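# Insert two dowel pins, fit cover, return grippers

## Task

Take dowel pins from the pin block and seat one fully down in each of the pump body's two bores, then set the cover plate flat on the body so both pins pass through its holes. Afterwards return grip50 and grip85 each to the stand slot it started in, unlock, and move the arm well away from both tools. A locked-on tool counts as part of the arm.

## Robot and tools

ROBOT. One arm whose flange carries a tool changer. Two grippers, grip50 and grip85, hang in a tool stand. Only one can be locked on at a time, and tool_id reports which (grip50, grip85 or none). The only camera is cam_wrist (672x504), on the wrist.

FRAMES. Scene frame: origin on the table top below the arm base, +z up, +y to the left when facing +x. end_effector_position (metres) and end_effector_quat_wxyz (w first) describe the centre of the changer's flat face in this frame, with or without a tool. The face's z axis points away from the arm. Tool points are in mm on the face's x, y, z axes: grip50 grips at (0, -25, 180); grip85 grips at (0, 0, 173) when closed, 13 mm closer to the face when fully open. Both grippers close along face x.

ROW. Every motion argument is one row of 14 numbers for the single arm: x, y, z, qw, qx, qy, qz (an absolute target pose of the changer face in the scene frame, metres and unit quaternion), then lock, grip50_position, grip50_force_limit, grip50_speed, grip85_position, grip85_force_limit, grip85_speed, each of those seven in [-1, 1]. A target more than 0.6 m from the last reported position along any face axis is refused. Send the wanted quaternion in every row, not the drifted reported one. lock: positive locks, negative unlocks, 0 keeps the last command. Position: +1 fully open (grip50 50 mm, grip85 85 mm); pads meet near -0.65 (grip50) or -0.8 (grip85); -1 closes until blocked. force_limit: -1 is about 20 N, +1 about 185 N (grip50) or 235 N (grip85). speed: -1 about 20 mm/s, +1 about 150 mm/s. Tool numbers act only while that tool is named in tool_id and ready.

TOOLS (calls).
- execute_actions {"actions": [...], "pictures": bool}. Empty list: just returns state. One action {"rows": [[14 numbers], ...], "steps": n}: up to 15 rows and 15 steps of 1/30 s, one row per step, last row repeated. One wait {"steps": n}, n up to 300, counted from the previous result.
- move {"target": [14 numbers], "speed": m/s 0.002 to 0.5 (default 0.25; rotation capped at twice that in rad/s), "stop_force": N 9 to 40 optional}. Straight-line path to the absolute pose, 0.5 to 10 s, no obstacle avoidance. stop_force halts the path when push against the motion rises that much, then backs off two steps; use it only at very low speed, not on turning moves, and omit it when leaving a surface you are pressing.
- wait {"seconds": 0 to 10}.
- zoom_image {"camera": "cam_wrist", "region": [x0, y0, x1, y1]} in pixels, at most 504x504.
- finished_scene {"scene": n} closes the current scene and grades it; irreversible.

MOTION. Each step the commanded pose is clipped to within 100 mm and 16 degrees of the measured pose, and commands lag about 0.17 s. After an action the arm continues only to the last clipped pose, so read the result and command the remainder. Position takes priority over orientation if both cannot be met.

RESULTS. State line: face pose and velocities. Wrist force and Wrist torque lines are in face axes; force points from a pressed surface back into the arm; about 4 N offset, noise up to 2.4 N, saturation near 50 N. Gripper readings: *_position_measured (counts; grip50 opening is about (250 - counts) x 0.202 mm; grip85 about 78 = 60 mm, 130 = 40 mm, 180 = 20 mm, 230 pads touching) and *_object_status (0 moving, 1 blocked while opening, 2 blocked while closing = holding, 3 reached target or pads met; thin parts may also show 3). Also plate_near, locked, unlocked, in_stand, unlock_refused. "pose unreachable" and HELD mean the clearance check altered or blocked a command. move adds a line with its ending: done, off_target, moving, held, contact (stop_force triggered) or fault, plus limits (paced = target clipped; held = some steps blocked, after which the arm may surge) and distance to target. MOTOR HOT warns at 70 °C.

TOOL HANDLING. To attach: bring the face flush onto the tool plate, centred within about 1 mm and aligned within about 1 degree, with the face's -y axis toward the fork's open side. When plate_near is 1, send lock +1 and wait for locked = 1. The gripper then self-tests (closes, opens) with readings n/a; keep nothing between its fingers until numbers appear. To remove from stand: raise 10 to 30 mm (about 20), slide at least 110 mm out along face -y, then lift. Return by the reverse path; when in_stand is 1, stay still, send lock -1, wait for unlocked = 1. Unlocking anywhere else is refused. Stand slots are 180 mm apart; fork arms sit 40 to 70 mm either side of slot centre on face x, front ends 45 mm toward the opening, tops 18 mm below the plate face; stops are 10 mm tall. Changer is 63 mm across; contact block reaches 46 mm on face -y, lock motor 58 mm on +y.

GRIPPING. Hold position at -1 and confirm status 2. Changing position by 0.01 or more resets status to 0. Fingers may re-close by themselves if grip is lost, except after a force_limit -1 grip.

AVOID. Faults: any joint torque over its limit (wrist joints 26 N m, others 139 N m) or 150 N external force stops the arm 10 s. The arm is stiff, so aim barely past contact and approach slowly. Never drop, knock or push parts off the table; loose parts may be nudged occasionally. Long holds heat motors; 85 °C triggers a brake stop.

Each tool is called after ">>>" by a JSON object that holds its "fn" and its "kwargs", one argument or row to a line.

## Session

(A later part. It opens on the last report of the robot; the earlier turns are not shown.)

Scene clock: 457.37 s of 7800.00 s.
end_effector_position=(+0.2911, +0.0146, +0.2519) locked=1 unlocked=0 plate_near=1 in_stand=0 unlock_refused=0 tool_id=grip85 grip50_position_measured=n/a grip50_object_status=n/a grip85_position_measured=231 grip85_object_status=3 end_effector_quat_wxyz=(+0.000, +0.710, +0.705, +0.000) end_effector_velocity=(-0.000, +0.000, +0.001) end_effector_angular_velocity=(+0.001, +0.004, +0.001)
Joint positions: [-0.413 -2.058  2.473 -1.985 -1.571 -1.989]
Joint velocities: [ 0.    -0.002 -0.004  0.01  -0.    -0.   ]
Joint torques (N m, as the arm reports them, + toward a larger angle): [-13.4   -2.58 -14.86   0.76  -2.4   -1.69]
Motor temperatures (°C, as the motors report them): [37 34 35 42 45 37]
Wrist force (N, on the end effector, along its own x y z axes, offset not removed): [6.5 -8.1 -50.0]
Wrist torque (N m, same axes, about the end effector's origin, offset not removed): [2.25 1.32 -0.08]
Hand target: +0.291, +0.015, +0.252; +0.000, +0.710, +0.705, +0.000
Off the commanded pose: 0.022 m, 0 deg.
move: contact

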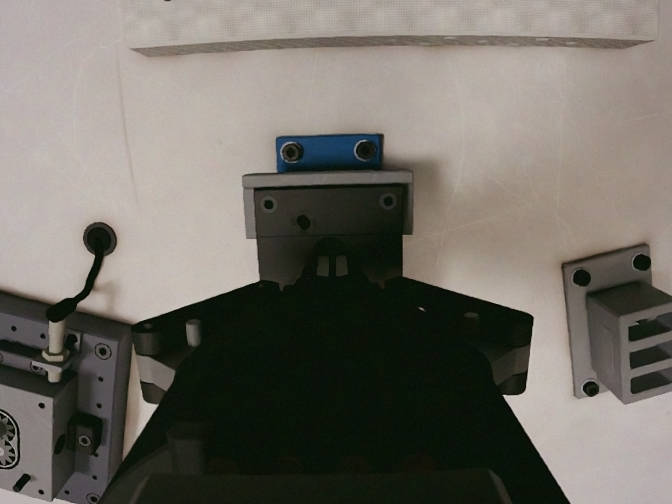

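>>> {"fn": "move", "kwargs": {
  "target": [0.2911,0.0145,0.268,0,0.7096,0.7046,0,0,0,0,0,-1,-1,1],
  "speed": 0.02
}}

>>> {"fn": "execute_actions", "kwargs": {
  "actions": [
    {"rows":[[0.2911,0.0145,0.268,0,0.7096,0.7046,0,0,0,0,0,1,-1,1]],"steps":15}
  ],
  "pictures": false
}}

>>> {"fn": "move", "kwargs": {
  "target": [0.2911,0.0145,0.236,0,0.7096,0.7046,0,0,0,0,0,1,-1,1],
  "speed": 0.01,
  "stop_force": 12
}}

Scene clock: 461.47 s of 7800.00 s.
end_effector_position=(+0.2912, +0.0145, +0.2677) locked=1 unlocked=0 plate_near=1 in_stand=0 unlock_refused=0 tool_id=grip85 grip50_position_measured=n/a grip50_object_status=n/a grip85_position_measured=231 grip85_object_status=3 end_effector_quat_wxyz=(+0.000, +0.710, +0.705, +0.000) end_effector_velocity=(+0.000, +0.000, +0.002) end_effector_angular_velocity=(-0.001, +0.001, +0.001)
Joint positions: [-0.413 -2.08   2.439 -1.929 -1.571 -1.989]
Joint velocities: [ 0.001 -0.002 -0.006  0.009 -0.001 -0.   ]
Joint torques (N m, as the arm reports them, + toward a larger angle): [ -0.72 -16.47 -36.83  -1.95  -2.34   0.49]
Motor temperatures (°C, as the motors report them): [37 34 35 42 45 37]
Wrist force (N, on the end effector, along its own x y z axes, offset not removed): [-0.9 -2.3 -0.5]
Wrist torque (N m, same axes, about the end effector's origin, offset not removed): [-0.08 0.10 -0.17]
Hand target: +0.291, +0.014, +0.268; +0.000, +0.710, +0.705, +0.000
Off the commanded pose: 0.000 m, 0 deg.
move: done

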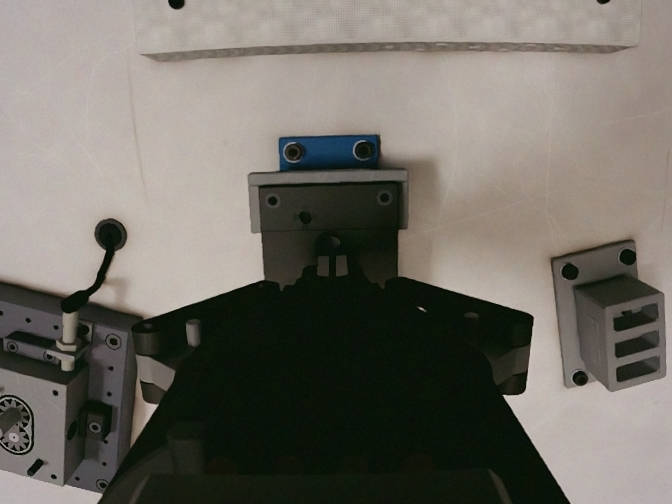

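Scene clock: 461.97 s of 7800.00 s.
end_effector_position=(+0.2911, +0.0145, +0.2680) locked=1 unlocked=0 plate_near=1 in_stand=0 unlock_refused=0 tool_id=grip85 grip50_position_measured=n/a grip50_object_status=n/a grip85_position_measured=65 grip85_object_status=0 end_effector_quat_wxyz=(+0.000, +0.710, +0.705, -0.000) end_effector_velocity=(+0.000, +0.000, +0.000) end_effector_angular_velocity=(-0.000, -0.001, +0.001)
Joint positions: [-0.413 -2.08   2.438 -1.928 -1.571 -1.989]
Joint velocities: [ 0.    -0.001 -0.     0.    -0.    -0.   ]
Joint torques (N m, as the arm reports them, + toward a larger angle): [-13.91 -17.21 -37.44  -2.03  -1.9   -1.78]
Motor temperatures (°C, as the motors report them): [37 34 35 42 45 37]
Wrist force (N, on the end effector, along its own x y z axes, offset not removed): [2.1 0.6 3.9]
Wrist torque (N m, same axes, about the end effector's origin, offset not removed): [-0.08 0.08 -0.21]
Hand target: +0.291, +0.014, +0.268; +0.000, +0.710, +0.705, +0.000
Off the commanded pose: 0.000 m, 0 deg.
Steps of this call (steps 1 to 15: all 15 steps of this action). Readings (end_effector_position | what the end effector reports):
1: (+0.2912, +0.0145, +0.2678) | locked=1 unlocked=0 plate_near=1 in_stand=0 unlock_refused=0 tool_id=grip85 grip50_position_measured=n/a grip50_object_status=n/a grip85_position_measured=231 grip85_object_status=0
2: (+0.2911, +0.0145, +0.2678) | locked=1 unlocked=0 plate_near=1 in_stand=0 unlock_refused=0 tool_id=grip85 grip50_position_measured=n/a grip50_object_status=n/a grip85_position_measured=227 grip85_object_status=0
4: (+0.2911, +0.0145, +0.2679) | locked=1 unlocked=0 plate_near=1 in_stand=0 unlock_refused=0 tool_id=grip85 grip50_position_measured=n/a grip50_object_status=n/a grip85_position_measured=208 grip85_object_status=0
8: (+0.2911, +0.0145, +0.2680) | locked=1 unlocked=0 plate_near=1 in_stand=0 unlock_refused=0 tool_id=grip85 grip50_position_measured=n/a grip50_object_status=n/a grip85_position_measured=157 grip85_object_status=0
15: the state above

Scene clock: 465.90 s of 7800.00 s.
end_effector_position=(+0.2910, +0.0145, +0.2364) locked=1 unlocked=0 plate_near=1 in_stand=0 unlock_refused=0 tool_id=grip85 grip50_position_measured=n/a grip50_object_status=n/a grip85_position_measured=3 grip85_object_status=3 end_effector_quat_wxyz=(-0.000, +0.710, +0.705, -0.000) end_effector_velocity=(+0.000, +0.000, -0.004) end_effector_angular_velocity=(+0.001, +0.002, +0.000)
Joint positions: [-0.413 -2.032  2.505 -2.042 -1.571 -1.989]
Joint velocities: [-0.     0.007  0.006 -0.011  0.    -0.   ]
Joint torques (N m, as the arm reports them, + toward a larger angle): [-13.3    3.22 -19.77  -6.11   0.51  -1.65]
Motor temperatures (°C, as the motors report them): [37 34 35 42 45 37]
Wrist force (N, on the end effector, along its own x y z axes, offset not removed): [1.4 -1.0 0.5]
Wrist torque (N m, same axes, about the end effector's origin, offset not removed): [0.02 0.03 -0.17]
Hand target: +0.291, +0.015, +0.236; -0.000, +0.710, +0.705, -0.000
Off the commanded pose: 0.000 m, 0 deg.
move: done

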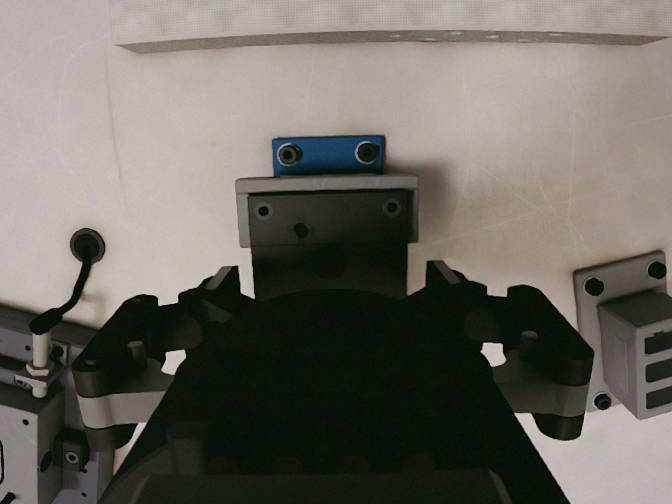

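>>> {"fn": "execute_actions", "kwargs": {
  "actions": [
    {"rows":[[0.2911,0.0145,0.236,0,0.7096,0.7046,0,0,0,0,0,-1,0,-0.5]],"steps":15}
  ],
  "pictures": false
}}

>>> {"fn": "execute_actions", "kwargs": {
  "actions": [
    {"rows":[[0.2911,0.0145,0.2365,0,0.7096,0.7046,0,0,0,0,0,-1,0,-0.5]],"steps":15}
  ],
  "pictures": false
}}

>>> {"fn": "execute_actions", "kwargs": {
  "actions": [
    {"rows":[[0.2911,0.0145,0.238,0,0.7096,0.7046,0,0,0,0,0,-1,0,-0.5]],"steps":12}
  ]
}}

Scene clock: 468.77 s of 7800.00 s.
end_effector_position=(+0.2912, +0.0144, +0.2362) locked=1 unlocked=0 plate_near=1 in_stand=0 unlock_refused=0 tool_id=grip85 grip50_position_measured=n/a grip50_object_status=n/a grip85_position_measured=54 grip85_object_status=0 end_effector_quat_wxyz=(+0.000, +0.710, +0.705, -0.000) end_effector_velocity=(-0.000, -0.000, -0.001) end_effector_angular_velocity=(+0.001, +0.002, -0.001)
Joint positions: [-0.413 -2.031  2.506 -2.044 -1.572 -1.989]
Joint velocities: [-0.     0.001  0.     0.001 -0.     0.   ]
Joint torques (N m, as the arm reports them, + toward a larger angle): [11.19  6.76 -6.09 -2.71  9.96  1.66]
Motor temperatures (°C, as the motors report them): [37 34 35 42 45 37]
Wrist force (N, on the end effector, along its own x y z axes, offset not removed): [-8.8 -38.0 -50.0]
Wrist torque (N m, same axes, about the end effector's origin, offset not removed): [7.59 -2.25 0.35]
Hand target: +0.291, +0.015, +0.236; +0.000, +0.710, +0.705, -0.000
Off the commanded pose: 0.000 m, 0 deg.
Steps of this call (steps 1 to 71: nothing new was sent; steps 72 to 86: all 15 steps of this action). Readings (end_effector_position | what the end effector reports):
72: (+0.2910, +0.0145, +0.2360) | locked=1 unlocked=0 plate_near=1 in_stand=0 unlock_refused=0 tool_id=grip85 grip50_position_measured=n/a grip50_object_status=n/a grip85_position_measured=3 grip85_object_status=0
73: (+0.2910, +0.0145, +0.2360) | locked=1 unlocked=0 plate_near=1 in_stand=0 unlock_refused=0 tool_id=grip85 grip50_position_measured=n/a grip50_object_status=n/a grip85_position_measured=4 grip85_object_status=0
75: (+0.2910, +0.0145, +0.2360) | locked=1 unlocked=0 plate_near=1 in_stand=0 unlock_refused=0 tool_id=grip85 grip50_position_measured=n/a grip50_object_status=n/a grip85_position_measured=11 grip85_object_status=0
79: (+0.2911, +0.0145, +0.2360) | locked=1 unlocked=0 plate_near=1 in_stand=0 unlock_refused=0 tool_id=grip85 grip50_position_measured=n/a grip50_object_status=n/a grip85_position_measured=29 grip85_object_status=0
86: the state above

Scene clock: 469.27 s of 7800.00 s.
end_effector_position=(+0.2911, +0.0145, +0.2365) locked=1 unlocked=0 plate_near=1 in_stand=0 unlock_refused=0 tool_id=grip85 grip50_position_measured=n/a grip50_object_status=n/a grip85_position_measured=55 grip85_object_status=2 end_effector_quat_wxyz=(-0.000, +0.710, +0.705, -0.000) end_effector_velocity=(-0.001, +0.000, -0.001) end_effector_angular_velocity=(+0.001, +0.003, -0.000)
Joint positions: [-0.413 -2.032  2.505 -2.042 -1.571 -1.989]
Joint velocities: [-0.001  0.     0.001  0.002 -0.    -0.001]
Joint torques (N m, as the arm reports them, + toward a larger angle): [ 14.5   -5.58 -18.96   1.34  14.26   0.37]
Motor temperatures (°C, as the motors report them): [37 34 35 42 45 37]
Wrist force (N, on the end effector, along its own x y z axes, offset not removed): [-23.4 -17.8 -46.0]
Wrist torque (N m, same axes, about the end effector's origin, offset not removed): [2.70 -5.65 0.09]
Hand target: +0.291, +0.014, +0.237; +0.000, +0.710, +0.705, -0.000
Off the commanded pose: 0.000 m, 0 deg.
Steps of this call (steps 1 to 15: all 15 steps of this action). Readings (end_effector_position | what the end effector reports):
1: (+0.2912, +0.0144, +0.2362) | locked=1 unlocked=0 plate_near=1 in_stand=0 unlock_refused=0 tool_id=grip85 grip50_position_measured=n/a grip50_object_status=n/a grip85_position_measured=54 grip85_object_status=0
2: (+0.2912, +0.0144, +0.2362) | locked=1 unlocked=0 plate_near=1 in_stand=0 unlock_refused=0 tool_id=grip85 grip50_position_measured=n/a grip50_object_status=n/a grip85_position_measured=54 grip85_object_status=0
4: (+0.2911, +0.0144, +0.2362) | locked=1 unlocked=0 plate_near=1 in_stand=0 unlock_refused=0 tool_id=grip85 grip50_position_measured=n/a grip50_object_status=n/a grip85_position_measured=54 grip85_object_status=0
8: (+0.2911, +0.0145, +0.2364) | locked=1 unlocked=0 plate_near=1 in_stand=0 unlock_refused=0 tool_id=grip85 grip50_position_measured=n/a grip50_object_status=n/a grip85_position_measured=55 grip85_object_status=0
15: the state above

Scene clock: 469.67 s of 7800.00 s.
end_effector_position=(+0.2911, +0.0145, +0.2379) locked=1 unlocked=0 plate_near=1 in_stand=0 unlock_refused=0 tool_id=grip85 grip50_position_measured=n/a grip50_object_status=n/a grip85_position_measured=55 grip85_object_status=2 end_effector_quat_wxyz=(-0.000, +0.710, +0.705, -0.000) end_effector_velocity=(+0.000, +0.000, +0.001) end_effector_angular_velocity=(-0.001, -0.001, +0.001)
Joint positions: [-0.413 -2.035  2.502 -2.037 -1.571 -1.989]
Joint velocities: [ 0.001 -0.003 -0.002  0.004 -0.     0.   ]
Joint torques (N m, as the arm reports them, + toward a larger angle): [ 22.24 -18.98 -35.19   1.82  13.68  -0.34]
Motor temperatures (°C, as the motors report them): [37 34 35 42 45 37]
Wrist force (N, on the end effector, along its own x y z axes, offset not removed): [-33.8 -0.4 17.1]
Wrist torque (N m, same axes, about the end effector's origin, offset not removed): [-0.36 -7.41 0.06]
Hand target: +0.291, +0.014, +0.238; +0.000, +0.710, +0.705, +0.000
Off the commanded pose: 0.000 m, 0 deg.
Steps of this call (steps 1 to 12: all 12 steps of this action). Readings (end_effector_position | what the end effector reports):
1: (+0.2911, +0.0145, +0.2365) | locked=1 unlocked=0 plate_near=1 in_stand=0 unlock_refused=0 tool_id=grip85 grip50_position_measured=n/a grip50_object_status=n/a grip85_position_measured=55 grip85_object_status=2
2: (+0.2911, +0.0145, +0.2366) | locked=1 unlocked=0 plate_near=1 in_stand=0 unlock_refused=0 tool_id=grip85 grip50_position_measured=n/a grip50_object_status=n/a grip85_position_measured=55 grip85_object_status=2
4: (+0.2911, +0.0145, +0.2370) | locked=1 unlocked=0 plate_near=1 in_stand=0 unlock_refused=0 tool_id=grip85 grip50_position_measured=n/a grip50_object_status=n/a grip85_position_measured=55 grip85_object_status=2
8: (+0.2911, +0.0145, +0.2376) | locked=1 unlocked=0 plate_near=1 in_stand=0 unlock_refused=0 tool_id=grip85 grip50_position_measured=n/a grip50_object_status=n/a grip85_position_measured=55 grip85_object_status=2
12: the state above

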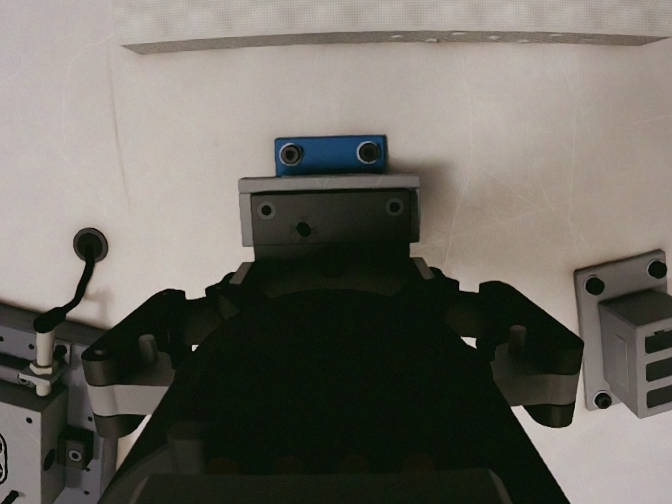

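>>> {"fn": "move", "kwargs": {
  "target": [0.2911,0.0136,0.2382,0,0.7096,0.7046,0,0,0,0,0,-1,0,-0.5],
  "speed": 0.002
}}

Scene clock: 471.63 s of 7800.00 s.
end_effector_position=(+0.2911, +0.0137, +0.2382) locked=1 unlocked=0 plate_near=1 in_stand=0 unlock_refused=0 tool_id=grip85 grip50_position_measured=n/a grip50_object_status=n/a grip85_position_measured=55 grip85_object_status=2 end_effector_quat_wxyz=(-0.000, +0.710, +0.705, +0.000) end_effector_velocity=(-0.000, -0.001, -0.000) end_effector_angular_velocity=(+0.000, +0.001, -0.001)
Joint positions: [-0.416 -2.035  2.501 -2.035 -1.571 -1.992]
Joint velocities: [-0.003  0.     0.     0.     0.    -0.002]
Joint torques (N m, as the arm reports them, + toward a larger angle): [ -9.97 -18.51 -38.02  -1.43   4.93  -2.14]
Motor temperatures (°C, as the motors report them): [37 34 35 42 45 37]
Wrist force (N, on the end effector, along its own x y z axes, offset not removed): [-10.0 -2.8 6.6]
Wrist torque (N m, same axes, about the end effector's origin, offset not removed): [0.13 -1.69 0.16]
Hand target: +0.291, +0.014, +0.238; -0.000, +0.710, +0.705, +0.000
Off the commanded pose: 0.000 m, 0 deg.
move: done

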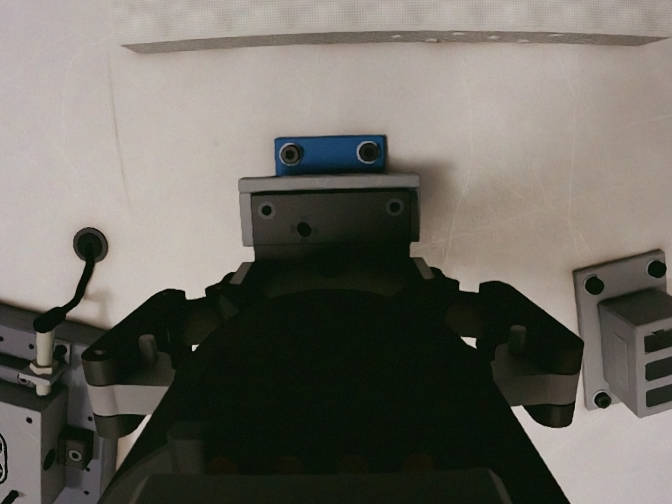

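>>> {"fn": "move", "kwargs": {
  "target": [0.2911,0.0133,0.262,0,0.7096,0.7046,0,0,0,0,0,-1,0,-0.5],
  "speed": 0.012
}}

>>> {"fn": "move", "kwargs": {
  "target": [0.2911,0.0133,0.33,0,0.7096,0.7046,0,0,0,0,0,-1,0,-0.5],
  "speed": 0.08
}}

>>> {"fn": "move", "kwargs": {
  "target": [0.3942,-0.1927,0.31,0,0.7934,0.6088,0,0,0,0,0,-1,0,-0.5],
  "speed": 0.15
}}

>>> {"fn": "move", "kwargs": {
  "target": [0.3942,-0.1927,0.270,0,0.7934,0.6088,0,0,0,0,0,-1,0,-0.5],
  "speed": 0.02
}}

>>> {"fn": "move", "kwargs": {
  "target": [0.3942,-0.1927,0.240,0,0.7934,0.6088,0,0,0,0,0,-1,0,-0.5],
  "speed": 0.0025,
  "stop_force": 10
}}

Scene clock: 481.60 s of 7800.00 s.
end_effector_position=(+0.2912, +0.0133, +0.2617) locked=1 unlocked=0 plate_near=1 in_stand=0 unlock_refused=0 tool_id=grip85 grip50_position_measured=n/a grip50_object_status=n/a grip85_position_measured=55 grip85_object_status=2 end_effector_quat_wxyz=(+0.000, +0.710, +0.705, +0.000) end_effector_velocity=(+0.000, -0.000, +0.003) end_effector_angular_velocity=(-0.000, -0.001, +0.000)
Joint positions: [-0.417 -2.072  2.452 -1.95  -1.571 -1.993]
Joint velocities: [-0.001 -0.004 -0.007  0.009  0.    -0.001]
Joint torques (N m, as the arm reports them, + toward a larger angle): [-13.46 -17.48 -39.55  -2.32  -2.13  -1.94]
Motor temperatures (°C, as the motors report them): [37 34 35 42 45 37]
Wrist force (N, on the end effector, along its own x y z axes, offset not removed): [-2.1 -1.3 4.6]
Wrist torque (N m, same axes, about the end effector's origin, offset not removed): [-0.09 0.15 -0.20]
Hand target: +0.291, +0.013, +0.262; +0.000, +0.710, +0.705, +0.000
Off the commanded pose: 0.000 m, 0 deg.
After step 90, 4.73 s passed at rest.
move: done

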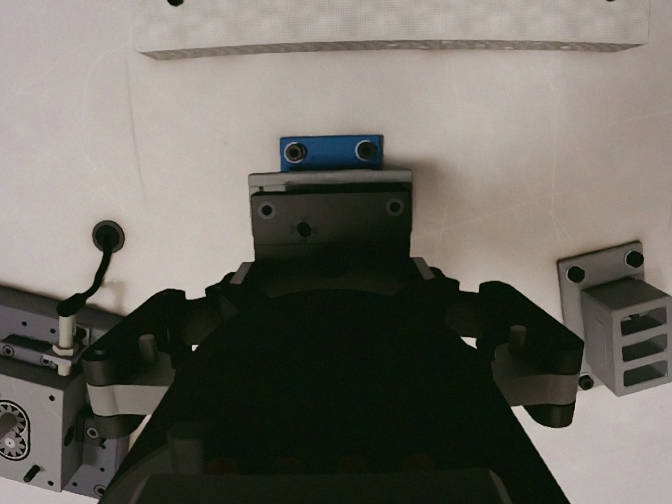

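Scene clock: 482.97 s of 7800.00 s.
end_effector_position=(+0.2913, +0.0132, +0.3297) locked=1 unlocked=0 plate_near=1 in_stand=0 unlock_refused=0 tool_id=grip85 grip50_position_measured=n/a grip50_object_status=n/a grip85_position_measured=55 grip85_object_status=2 end_effector_quat_wxyz=(+0.000, +0.710, +0.705, -0.000) end_effector_velocity=(+0.000, -0.000, +0.002) end_effector_angular_velocity=(-0.000, +0.000, +0.002)
Joint positions: [-0.417 -2.133  2.298 -1.734 -1.571 -1.993]
Joint velocities: [-0.001 -0.    -0.006  0.007 -0.    -0.002]
Joint torques (N m, as the arm reports them, + toward a larger angle): [-13.8  -16.18 -40.68  -2.06   0.91  -1.74]
Motor temperatures (°C, as the motors report them): [37 34 35 42 45 37]
Wrist force (N, on the end effector, along its own x y z axes, offset not removed): [-1.4 2.3 2.9]
Wrist torque (N m, same axes, about the end effector's origin, offset not removed): [0.10 0.32 -0.04]
Hand target: +0.291, +0.013, +0.330; +0.000, +0.710, +0.705, +0.000
Off the commanded pose: 0.000 m, 0 deg.
move: done

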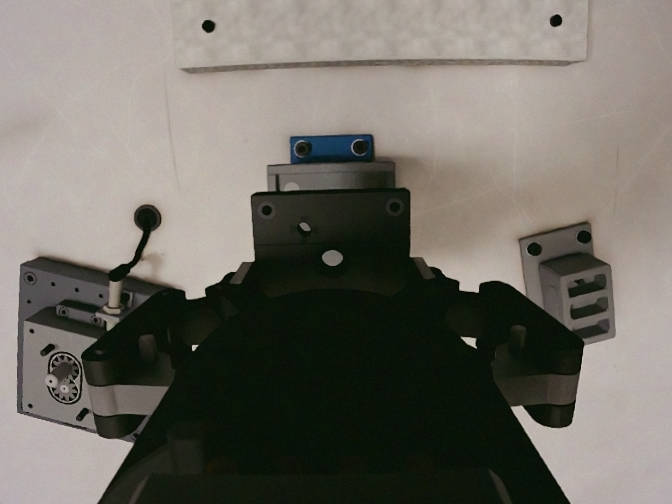

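Scene clock: 485.13 s of 7800.00 s.
end_effector_position=(+0.3941, -0.1923, +0.3098) locked=1 unlocked=0 plate_near=1 in_stand=0 unlock_refused=0 tool_id=grip85 grip50_position_measured=n/a grip50_object_status=n/a grip85_position_measured=55 grip85_object_status=2 end_effector_quat_wxyz=(+0.000, +0.793, +0.609, +0.001) end_effector_velocity=(+0.002, -0.002, -0.001) end_effector_angular_velocity=(+0.002, +0.001, -0.002)
Joint positions: [-0.751 -1.677  2.062 -1.955 -1.57  -2.072]
Joint velocities: [-0.001  0.007 -0.005 -0.     0.001  0.001]
Joint torques (N m, as the arm reports them, + toward a larger angle): [-14.13 -14.76 -40.    -6.02   1.85   2.03]
Motor temperatures (°C, as the motors report them): [37 34 35 42 45 37]
Wrist force (N, on the end effector, along its own x y z axes, offset not removed): [1.7 -1.7 6.0]
Wrist torque (N m, same axes, about the end effector's origin, offset not removed): [-0.09 0.12 -0.25]
Hand target: +0.394, -0.193, +0.310; +0.000, +0.793, +0.609, +0.001
Off the commanded pose: 0.000 m, 0 deg.
move: done

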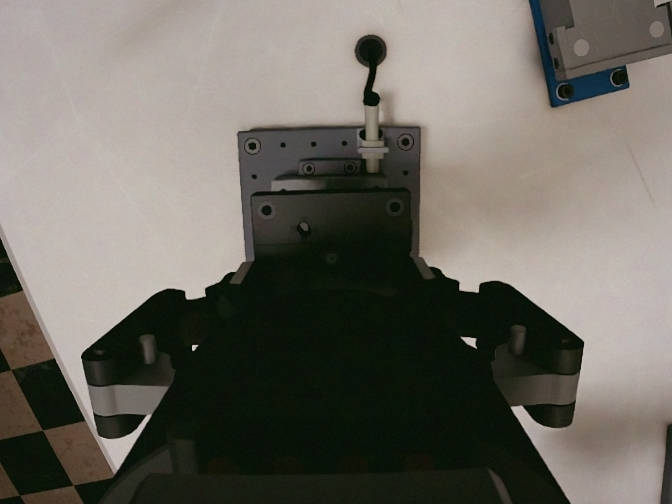

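Scene clock: 487.43 s of 7800.00 s.
end_effector_position=(+0.3941, -0.1926, +0.2703) locked=1 unlocked=0 plate_near=1 in_stand=0 unlock_refused=0 tool_id=grip85 grip50_position_measured=n/a grip50_object_status=n/a grip85_position_measured=55 grip85_object_status=2 end_effector_quat_wxyz=(-0.000, +0.793, +0.609, +0.000) end_effector_velocity=(+0.001, -0.000, -0.001) end_effector_angular_velocity=(-0.002, -0.001, +0.001)
Joint positions: [-0.751 -1.63   2.132 -2.071 -1.571 -2.072]
Joint velocities: [ 0.001  0.003  0.002 -0.007 -0.    -0.   ]
Joint torques (N m, as the arm reports them, + toward a larger angle): [ 13.57 -16.5  -19.35  -6.08  -2.4    1.94]
Motor temperatures (°C, as the motors report them): [37 34 35 42 45 37]
Wrist force (N, on the end effector, along its own x y z axes, offset not removed): [-0.5 -1.2 4.5]
Wrist torque (N m, same axes, about the end effector's origin, offset not removed): [-0.14 0.08 0.02]
Hand target: +0.394, -0.193, +0.270; -0.000, +0.793, +0.609, -0.000
Off the commanded pose: 0.000 m, 0 deg.
move: done

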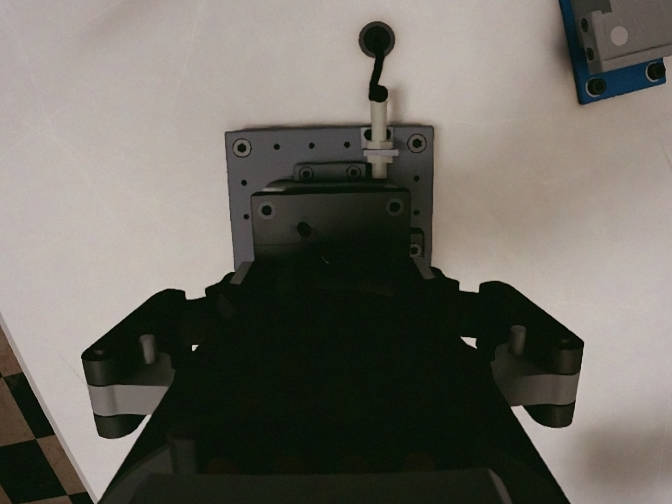

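Scene clock: 490.73 s of 7800.00 s.
end_effector_position=(+0.3941, -0.1926, +0.2630) locked=1 unlocked=0 plate_near=1 in_stand=0 unlock_refused=0 tool_id=grip85 grip50_position_measured=n/a grip50_object_status=n/a grip85_position_measured=55 grip85_object_status=2 end_effector_quat_wxyz=(+0.000, +0.793, +0.609, +0.000) end_effector_velocity=(-0.000, -0.000, +0.001) end_effector_angular_velocity=(+0.002, +0.002, -0.001)
Joint positions: [-0.751 -1.62   2.144 -2.094 -1.571 -2.072]
Joint velocities: [-0.001 -0.001 -0.002  0.005 -0.     0.   ]
Joint torques (N m, as the arm reports them, + toward a larger angle): [  5.72 -20.65 -29.74  -2.46  -1.81  -0.21]
Motor temperatures (°C, as the motors report them): [37 34 35 42 45 37]
Wrist force (N, on the end effector, along its own x y z axes, offset not removed): [6.1 -6.1 -22.4]
Wrist torque (N m, same axes, about the end effector's origin, offset not removed): [1.41 0.55 0.06]
Hand target: +0.394, -0.193, +0.263; +0.000, +0.793, +0.609, +0.000
Off the commanded pose: 0.023 m, 0 deg.
move: contact

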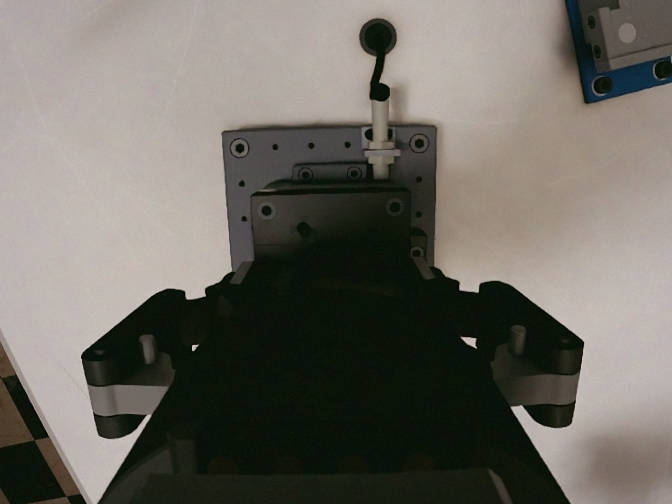

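>>> {"fn": "zoom_image", "kwargs": {
  "camera": "cam_wrist",
  "region": [270, 190, 390, 290]
}}

Region (270, 190, 390, 290) of cam_wrist's 672x504 image, scaled by 4.200, with more detail than that image has.

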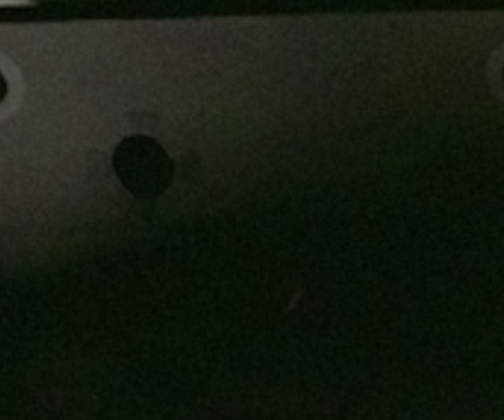

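>>> {"fn": "move", "kwargs": {
  "target": [0.3938,-0.1920,0.2640,0,0.7934,0.6088,0,0,0,0,0,-1,0,-0.5],
  "speed": 0.0025
}}

>>> {"fn": "move", "kwargs": {
  "target": [0.3938,-0.1920,0.250,0,0.7934,0.6088,0,0,0,0,0,-1,0,-0.5],
  "speed": 0.002,
  "stop_force": 10
}}

Scene clock: 496.40 s of 7800.00 s.
end_effector_position=(+0.3938, -0.1920, +0.2639) locked=1 unlocked=0 plate_near=1 in_stand=0 unlock_refused=0 tool_id=grip85 grip50_position_measured=n/a grip50_object_status=n/a grip85_position_measured=55 grip85_object_status=2 end_effector_quat_wxyz=(-0.000, +0.793, +0.609, +0.000) end_effector_velocity=(+0.000, +0.000, +0.001) end_effector_angular_velocity=(+0.001, -0.000, +0.001)
Joint positions: [-0.75  -1.623  2.143 -2.09  -1.571 -2.071]
Joint velocities: [ 0.    -0.001 -0.001  0.002  0.001 -0.001]
Joint torques (N m, as the arm reports them, + toward a larger angle): [ 13.25 -38.13 -37.11  -2.04  -2.1    2.12]
Motor temperatures (°C, as the motors report them): [37 34 35 42 45 37]
Wrist force (N, on the end effector, along its own x y z axes, offset not removed): [1.7 0.4 4.1]
Wrist torque (N m, same axes, about the end effector's origin, offset not removed): [0.00 0.19 -0.15]
Hand target: +0.394, -0.192, +0.264; +0.000, +0.793, +0.609, -0.000
Off the commanded pose: 0.000 m, 0 deg.
After step 90, 1.97 s passed at rest.
move: done

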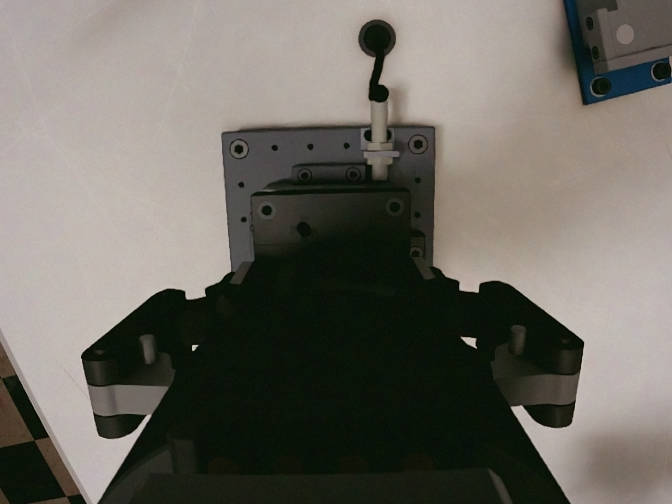

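Scene clock: 497.23 s of 7800.00 s.
end_effector_position=(+0.3938, -0.1920, +0.2630) locked=1 unlocked=0 plate_near=1 in_stand=0 unlock_refused=0 tool_id=grip85 grip50_position_measured=n/a grip50_object_status=n/a grip85_position_measured=55 grip85_object_status=2 end_effector_quat_wxyz=(+0.000, +0.793, +0.609, +0.000) end_effector_velocity=(+0.000, +0.000, +0.000) end_effector_angular_velocity=(-0.001, +0.000, +0.002)
Joint positions: [-0.75  -1.621  2.145 -2.094 -1.571 -2.071]
Joint velocities: [ 0.001 -0.001 -0.    -0.    -0.001 -0.   ]
Joint torques (N m, as the arm reports them, + toward a larger angle): [ 10.93 -18.09 -30.28  -2.45  -1.98   1.13]
Motor temperatures (°C, as the motors report them): [37 34 35 42 45 37]
Wrist force (N, on the end effector, along its own x y z axes, offset not removed): [9.9 -7.8 -23.1]
Wrist torque (N m, same axes, about the end effector's origin, offset not removed): [1.44 0.34 -0.10]
Hand target: +0.394, -0.192, +0.263; +0.000, +0.793, +0.609, +0.000
Off the commanded pose: 0.013 m, 0 deg.
move: contact

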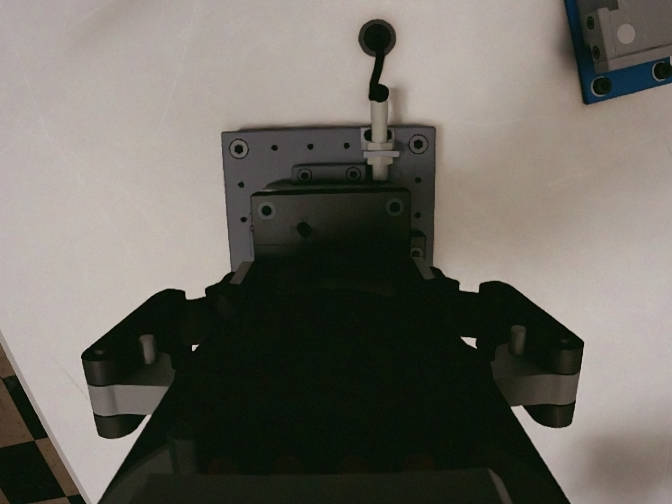

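>>> {"fn": "move", "kwargs": {
  "target": [0.3938,-0.1920,0.2640,0,0.7934,0.6088,0,0,0,0,0,-1,0,-0.5],
  "speed": 0.0025
}}

>>> {"fn": "move", "kwargs": {
  "target": [0.3953,-0.1930,0.2640,0,0.7934,0.6088,0,0,0,0,0,-1,0,-0.5],
  "speed": 0.003
}}

>>> {"fn": "move", "kwargs": {
  "target": [0.3953,-0.1930,0.254,0,0.7934,0.6088,0,0,0,0,0,-1,0,-0.5],
  "speed": 0.002,
  "stop_force": 10
}}

Scene clock: 512.90 s of 7800.00 s.
end_effector_position=(+0.3938, -0.1920, +0.2639) locked=1 unlocked=0 plate_near=1 in_stand=0 unlock_refused=0 tool_id=grip85 grip50_position_measured=n/a grip50_object_status=n/a grip85_position_measured=55 grip85_object_status=2 end_effector_quat_wxyz=(+0.000, +0.793, +0.609, +0.000) end_effector_velocity=(+0.000, +0.000, +0.000) end_effector_angular_velocity=(+0.001, +0.001, -0.000)
Joint positions: [-0.75  -1.623  2.143 -2.09  -1.571 -2.071]
Joint velocities: [ 0.001  0.    -0.001  0.002  0.     0.001]
Joint torques (N m, as the arm reports them, + toward a larger angle): [ 14.17 -37.43 -36.62  -2.48  -2.54   1.92]
Motor temperatures (°C, as the motors report them): [37 34 35 42 45 37]
Wrist force (N, on the end effector, along its own x y z axes, offset not removed): [-1.5 0.0 4.2]
Wrist torque (N m, same axes, about the end effector's origin, offset not removed): [-0.10 0.26 -0.11]
Hand target: +0.394, -0.192, +0.264; +0.000, +0.793, +0.609, +0.000
Off the commanded pose: 0.000 m, 0 deg.
After step 90, 11.97 s passed at rest.
move: done

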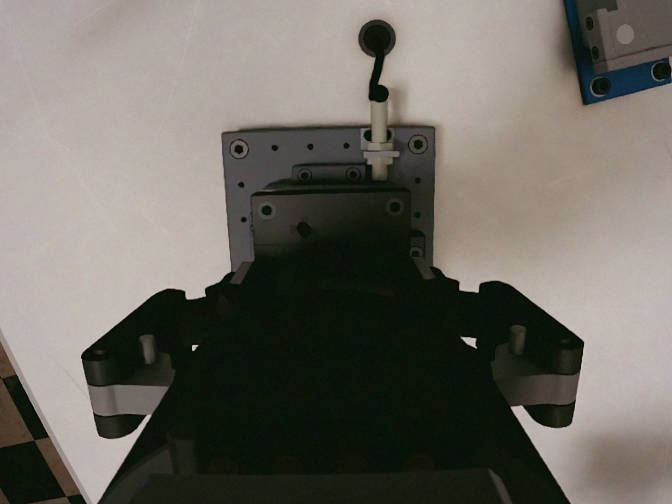

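Scene clock: 513.73 s of 7800.00 s.
end_effector_position=(+0.3952, -0.1929, +0.2640) locked=1 unlocked=0 plate_near=1 in_stand=0 unlock_refused=0 tool_id=grip85 grip50_position_measured=n/a grip50_object_status=n/a grip85_position_measured=55 grip85_object_status=2 end_effector_quat_wxyz=(-0.000, +0.793, +0.609, -0.000) end_effector_velocity=(+0.001, -0.001, +0.000) end_effector_angular_velocity=(-0.001, -0.001, -0.000)
Joint positions: [-0.749 -1.618  2.139 -2.091 -1.571 -2.071]
Joint velocities: [ 0.     0.003 -0.004 -0.001 -0.     0.001]
Joint torques (N m, as the arm reports them, + toward a larger angle): [ 13.54 -16.51 -38.14  -6.07  -2.28   1.83]
Motor temperatures (°C, as the motors report them): [37 34 35 42 45 37]
Wrist force (N, on the end effector, along its own x y z axes, offset not removed): [-0.6 -1.0 4.6]
Wrist torque (N m, same axes, about the end effector's origin, offset not removed): [-0.30 0.14 -0.20]
Hand target: +0.395, -0.193, +0.264; -0.000, +0.793, +0.609, -0.000
Off the commanded pose: 0.000 m, 0 deg.
move: done

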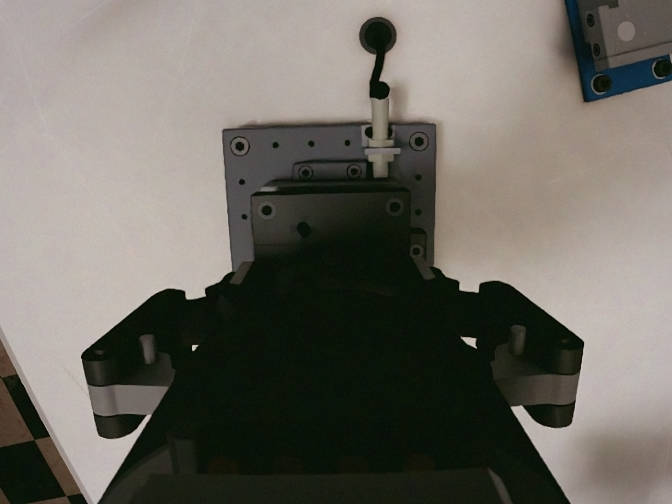

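Scene clock: 515.17 s of 7800.00 s.
end_effector_position=(+0.3952, -0.1930, +0.2618) locked=1 unlocked=0 plate_near=1 in_stand=0 unlock_refused=0 tool_id=grip85 grip50_position_measured=n/a grip50_object_status=n/a grip85_position_measured=55 grip85_object_status=2 end_effector_quat_wxyz=(+0.000, +0.793, +0.609, -0.000) end_effector_velocity=(-0.000, -0.000, -0.000) end_effector_angular_velocity=(+0.001, +0.002, -0.002)
Joint positions: [-0.749 -1.615  2.143 -2.097 -1.572 -2.071]
Joint velocities: [-0.001  0.001 -0.001  0.003 -0.     0.001]
Joint torques (N m, as the arm reports them, + toward a larger angle): [  8.8  -28.86 -34.6   -0.64   0.05   0.52]
Motor temperatures (°C, as the motors report them): [37 34 35 42 45 37]
Wrist force (N, on the end effector, along its own x y z axes, offset not removed): [-3.8 1.0 0.6]
Wrist torque (N m, same axes, about the end effector's origin, offset not removed): [-0.36 -1.09 -0.27]
Hand target: +0.395, -0.193, +0.262; +0.000, +0.793, +0.609, -0.000
Off the commanded pose: 0.008 m, 0 deg.
move: contact

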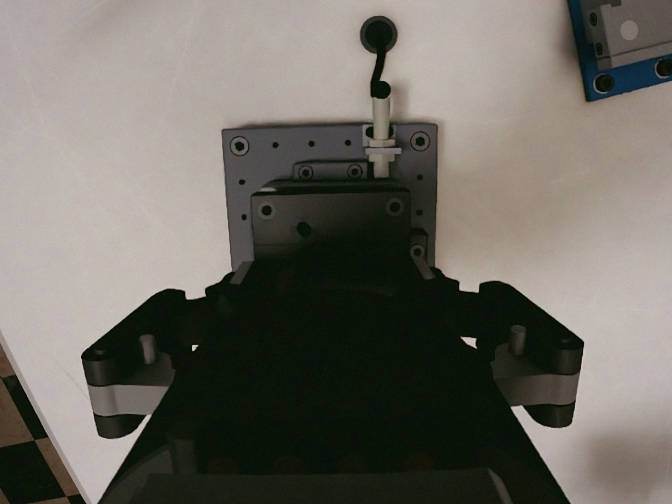

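>>> {"fn": "move", "kwargs": {
  "target": [0.3953,-0.1934,0.2622,0,0.7934,0.6088,0,0,0,0,0,-1,0,-0.5],
  "speed": 0.002
}}

>>> {"fn": "move", "kwargs": {
  "target": [0.3953,-0.1934,0.2545,0,0.7934,0.6088,0,0,0,0,0,-1,0,-0.5],
  "speed": 0.002,
  "stop_force": 12
}}

Scene clock: 518.30 s of 7800.00 s.
end_effector_position=(+0.3953, -0.1933, +0.2622) locked=1 unlocked=0 plate_near=1 in_stand=0 unlock_refused=0 tool_id=grip85 grip50_position_measured=n/a grip50_object_status=n/a grip85_position_measured=55 grip85_object_status=2 end_effector_quat_wxyz=(+0.000, +0.793, +0.609, +0.000) end_effector_velocity=(-0.000, -0.000, +0.000) end_effector_angular_velocity=(-0.000, -0.001, -0.000)
Joint positions: [-0.75  -1.615  2.142 -2.096 -1.571 -2.071]
Joint velocities: [-0.001 -0.     0.    -0.001  0.    -0.001]
Joint torques (N m, as the arm reports them, + toward a larger angle): [-13.87 -17.8  -36.98  -2.11   1.26  -1.78]
Motor temperatures (°C, as the motors report them): [37 34 35 42 45 37]
Wrist force (N, on the end effector, along its own x y z axes, offset not removed): [0.3 0.1 4.0]
Wrist torque (N m, same axes, about the end effector's origin, offset not removed): [-0.04 0.26 -0.14]
Hand target: +0.395, -0.193, +0.262; +0.000, +0.793, +0.609, +0.000
Off the commanded pose: 0.000 m, 0 deg.
move: done

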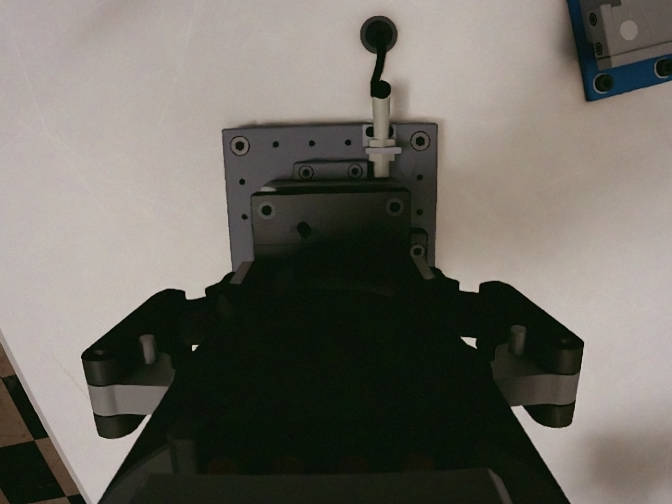

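Scene clock: 522.40 s of 7800.00 s.
end_effector_position=(+0.3953, -0.1934, +0.2546) locked=1 unlocked=0 plate_near=1 in_stand=0 unlock_refused=0 tool_id=grip85 grip50_position_measured=n/a grip50_object_status=n/a grip85_position_measured=55 grip85_object_status=2 end_effector_quat_wxyz=(-0.000, +0.793, +0.609, +0.000) end_effector_velocity=(+0.000, -0.000, -0.001) end_effector_angular_velocity=(+0.000, +0.001, +0.001)
Joint positions: [-0.75  -1.604  2.154 -2.119 -1.571 -2.071]
Joint velocities: [ 0.     0.002  0.    -0.002 -0.    -0.001]
Joint torques (N m, as the arm reports them, + toward a larger angle): [-13.24 -17.45 -19.74  -6.1   -2.43  -1.72]
Motor temperatures (°C, as the motors report them): [37 34 35 42 45 37]
Wrist force (N, on the end effector, along its own x y z axes, offset not removed): [1.4 0.4 7.2]
Wrist torque (N m, same axes, about the end effector's origin, offset not removed): [0.17 0.04 -0.19]
Hand target: +0.395, -0.193, +0.255; -0.000, +0.793, +0.609, +0.000
Off the commanded pose: 0.000 m, 0 deg.
move: done

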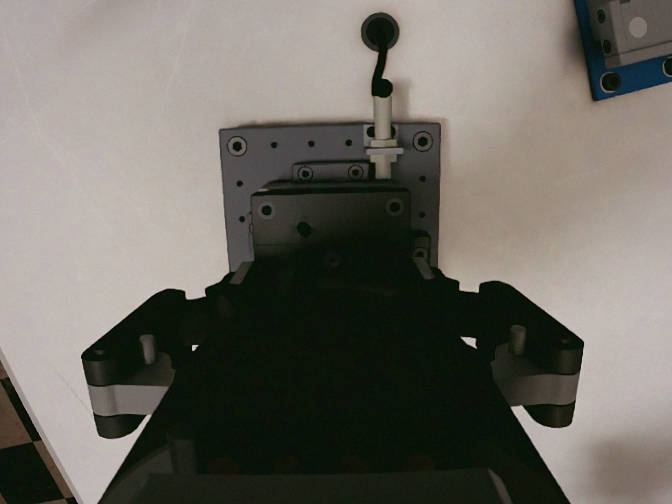

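Shaft is in freely. Continue onto the pins.

>>> {"fn": "move", "kwargs": {
  "target": [0.3953,-0.1934,0.238,0,0.7934,0.6088,0,0,0,0,0,-1,0,-0.5],
  "speed": 0.002,
  "stop_force": 12
}}

Scene clock: 529.93 s of 7800.00 s.
end_effector_position=(+0.3953, -0.1934, +0.2431) locked=1 unlocked=0 plate_near=1 in_stand=0 unlock_refused=0 tool_id=grip85 grip50_position_measured=n/a grip50_object_status=n/a grip85_position_measured=55 grip85_object_status=2 end_effector_quat_wxyz=(+0.000, +0.793, +0.609, +0.000) end_effector_velocity=(-0.000, +0.000, -0.001) end_effector_angular_velocity=(+0.001, +0.001, +0.001)
Joint positions: [-0.75  -1.587  2.172 -2.155 -1.571 -2.071]
Joint velocities: [ 0.     0.001  0.001 -0.    -0.    -0.   ]
Joint torques (N m, as the arm reports them, + toward a larger angle): [-10.85 -18.28 -27.31  -2.5    3.55  -2.04]
Motor temperatures (°C, as the motors report them): [37 34 35 42 45 37]
Wrist force (N, on the end effector, along its own x y z axes, offset not removed): [2.4 -14.0 -28.0]
Wrist torque (N m, same axes, about the end effector's origin, offset not removed): [1.91 -0.13 0.09]
Hand target: +0.395, -0.193, +0.243; +0.000, +0.793, +0.609, +0.000
Off the commanded pose: 0.005 m, 0 deg.
move: contact

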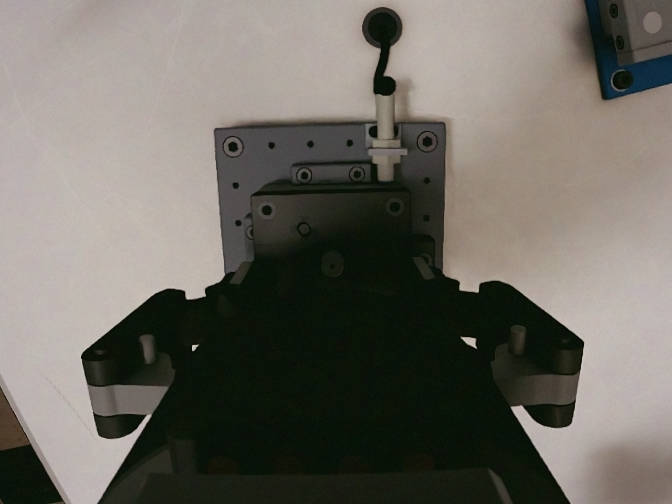

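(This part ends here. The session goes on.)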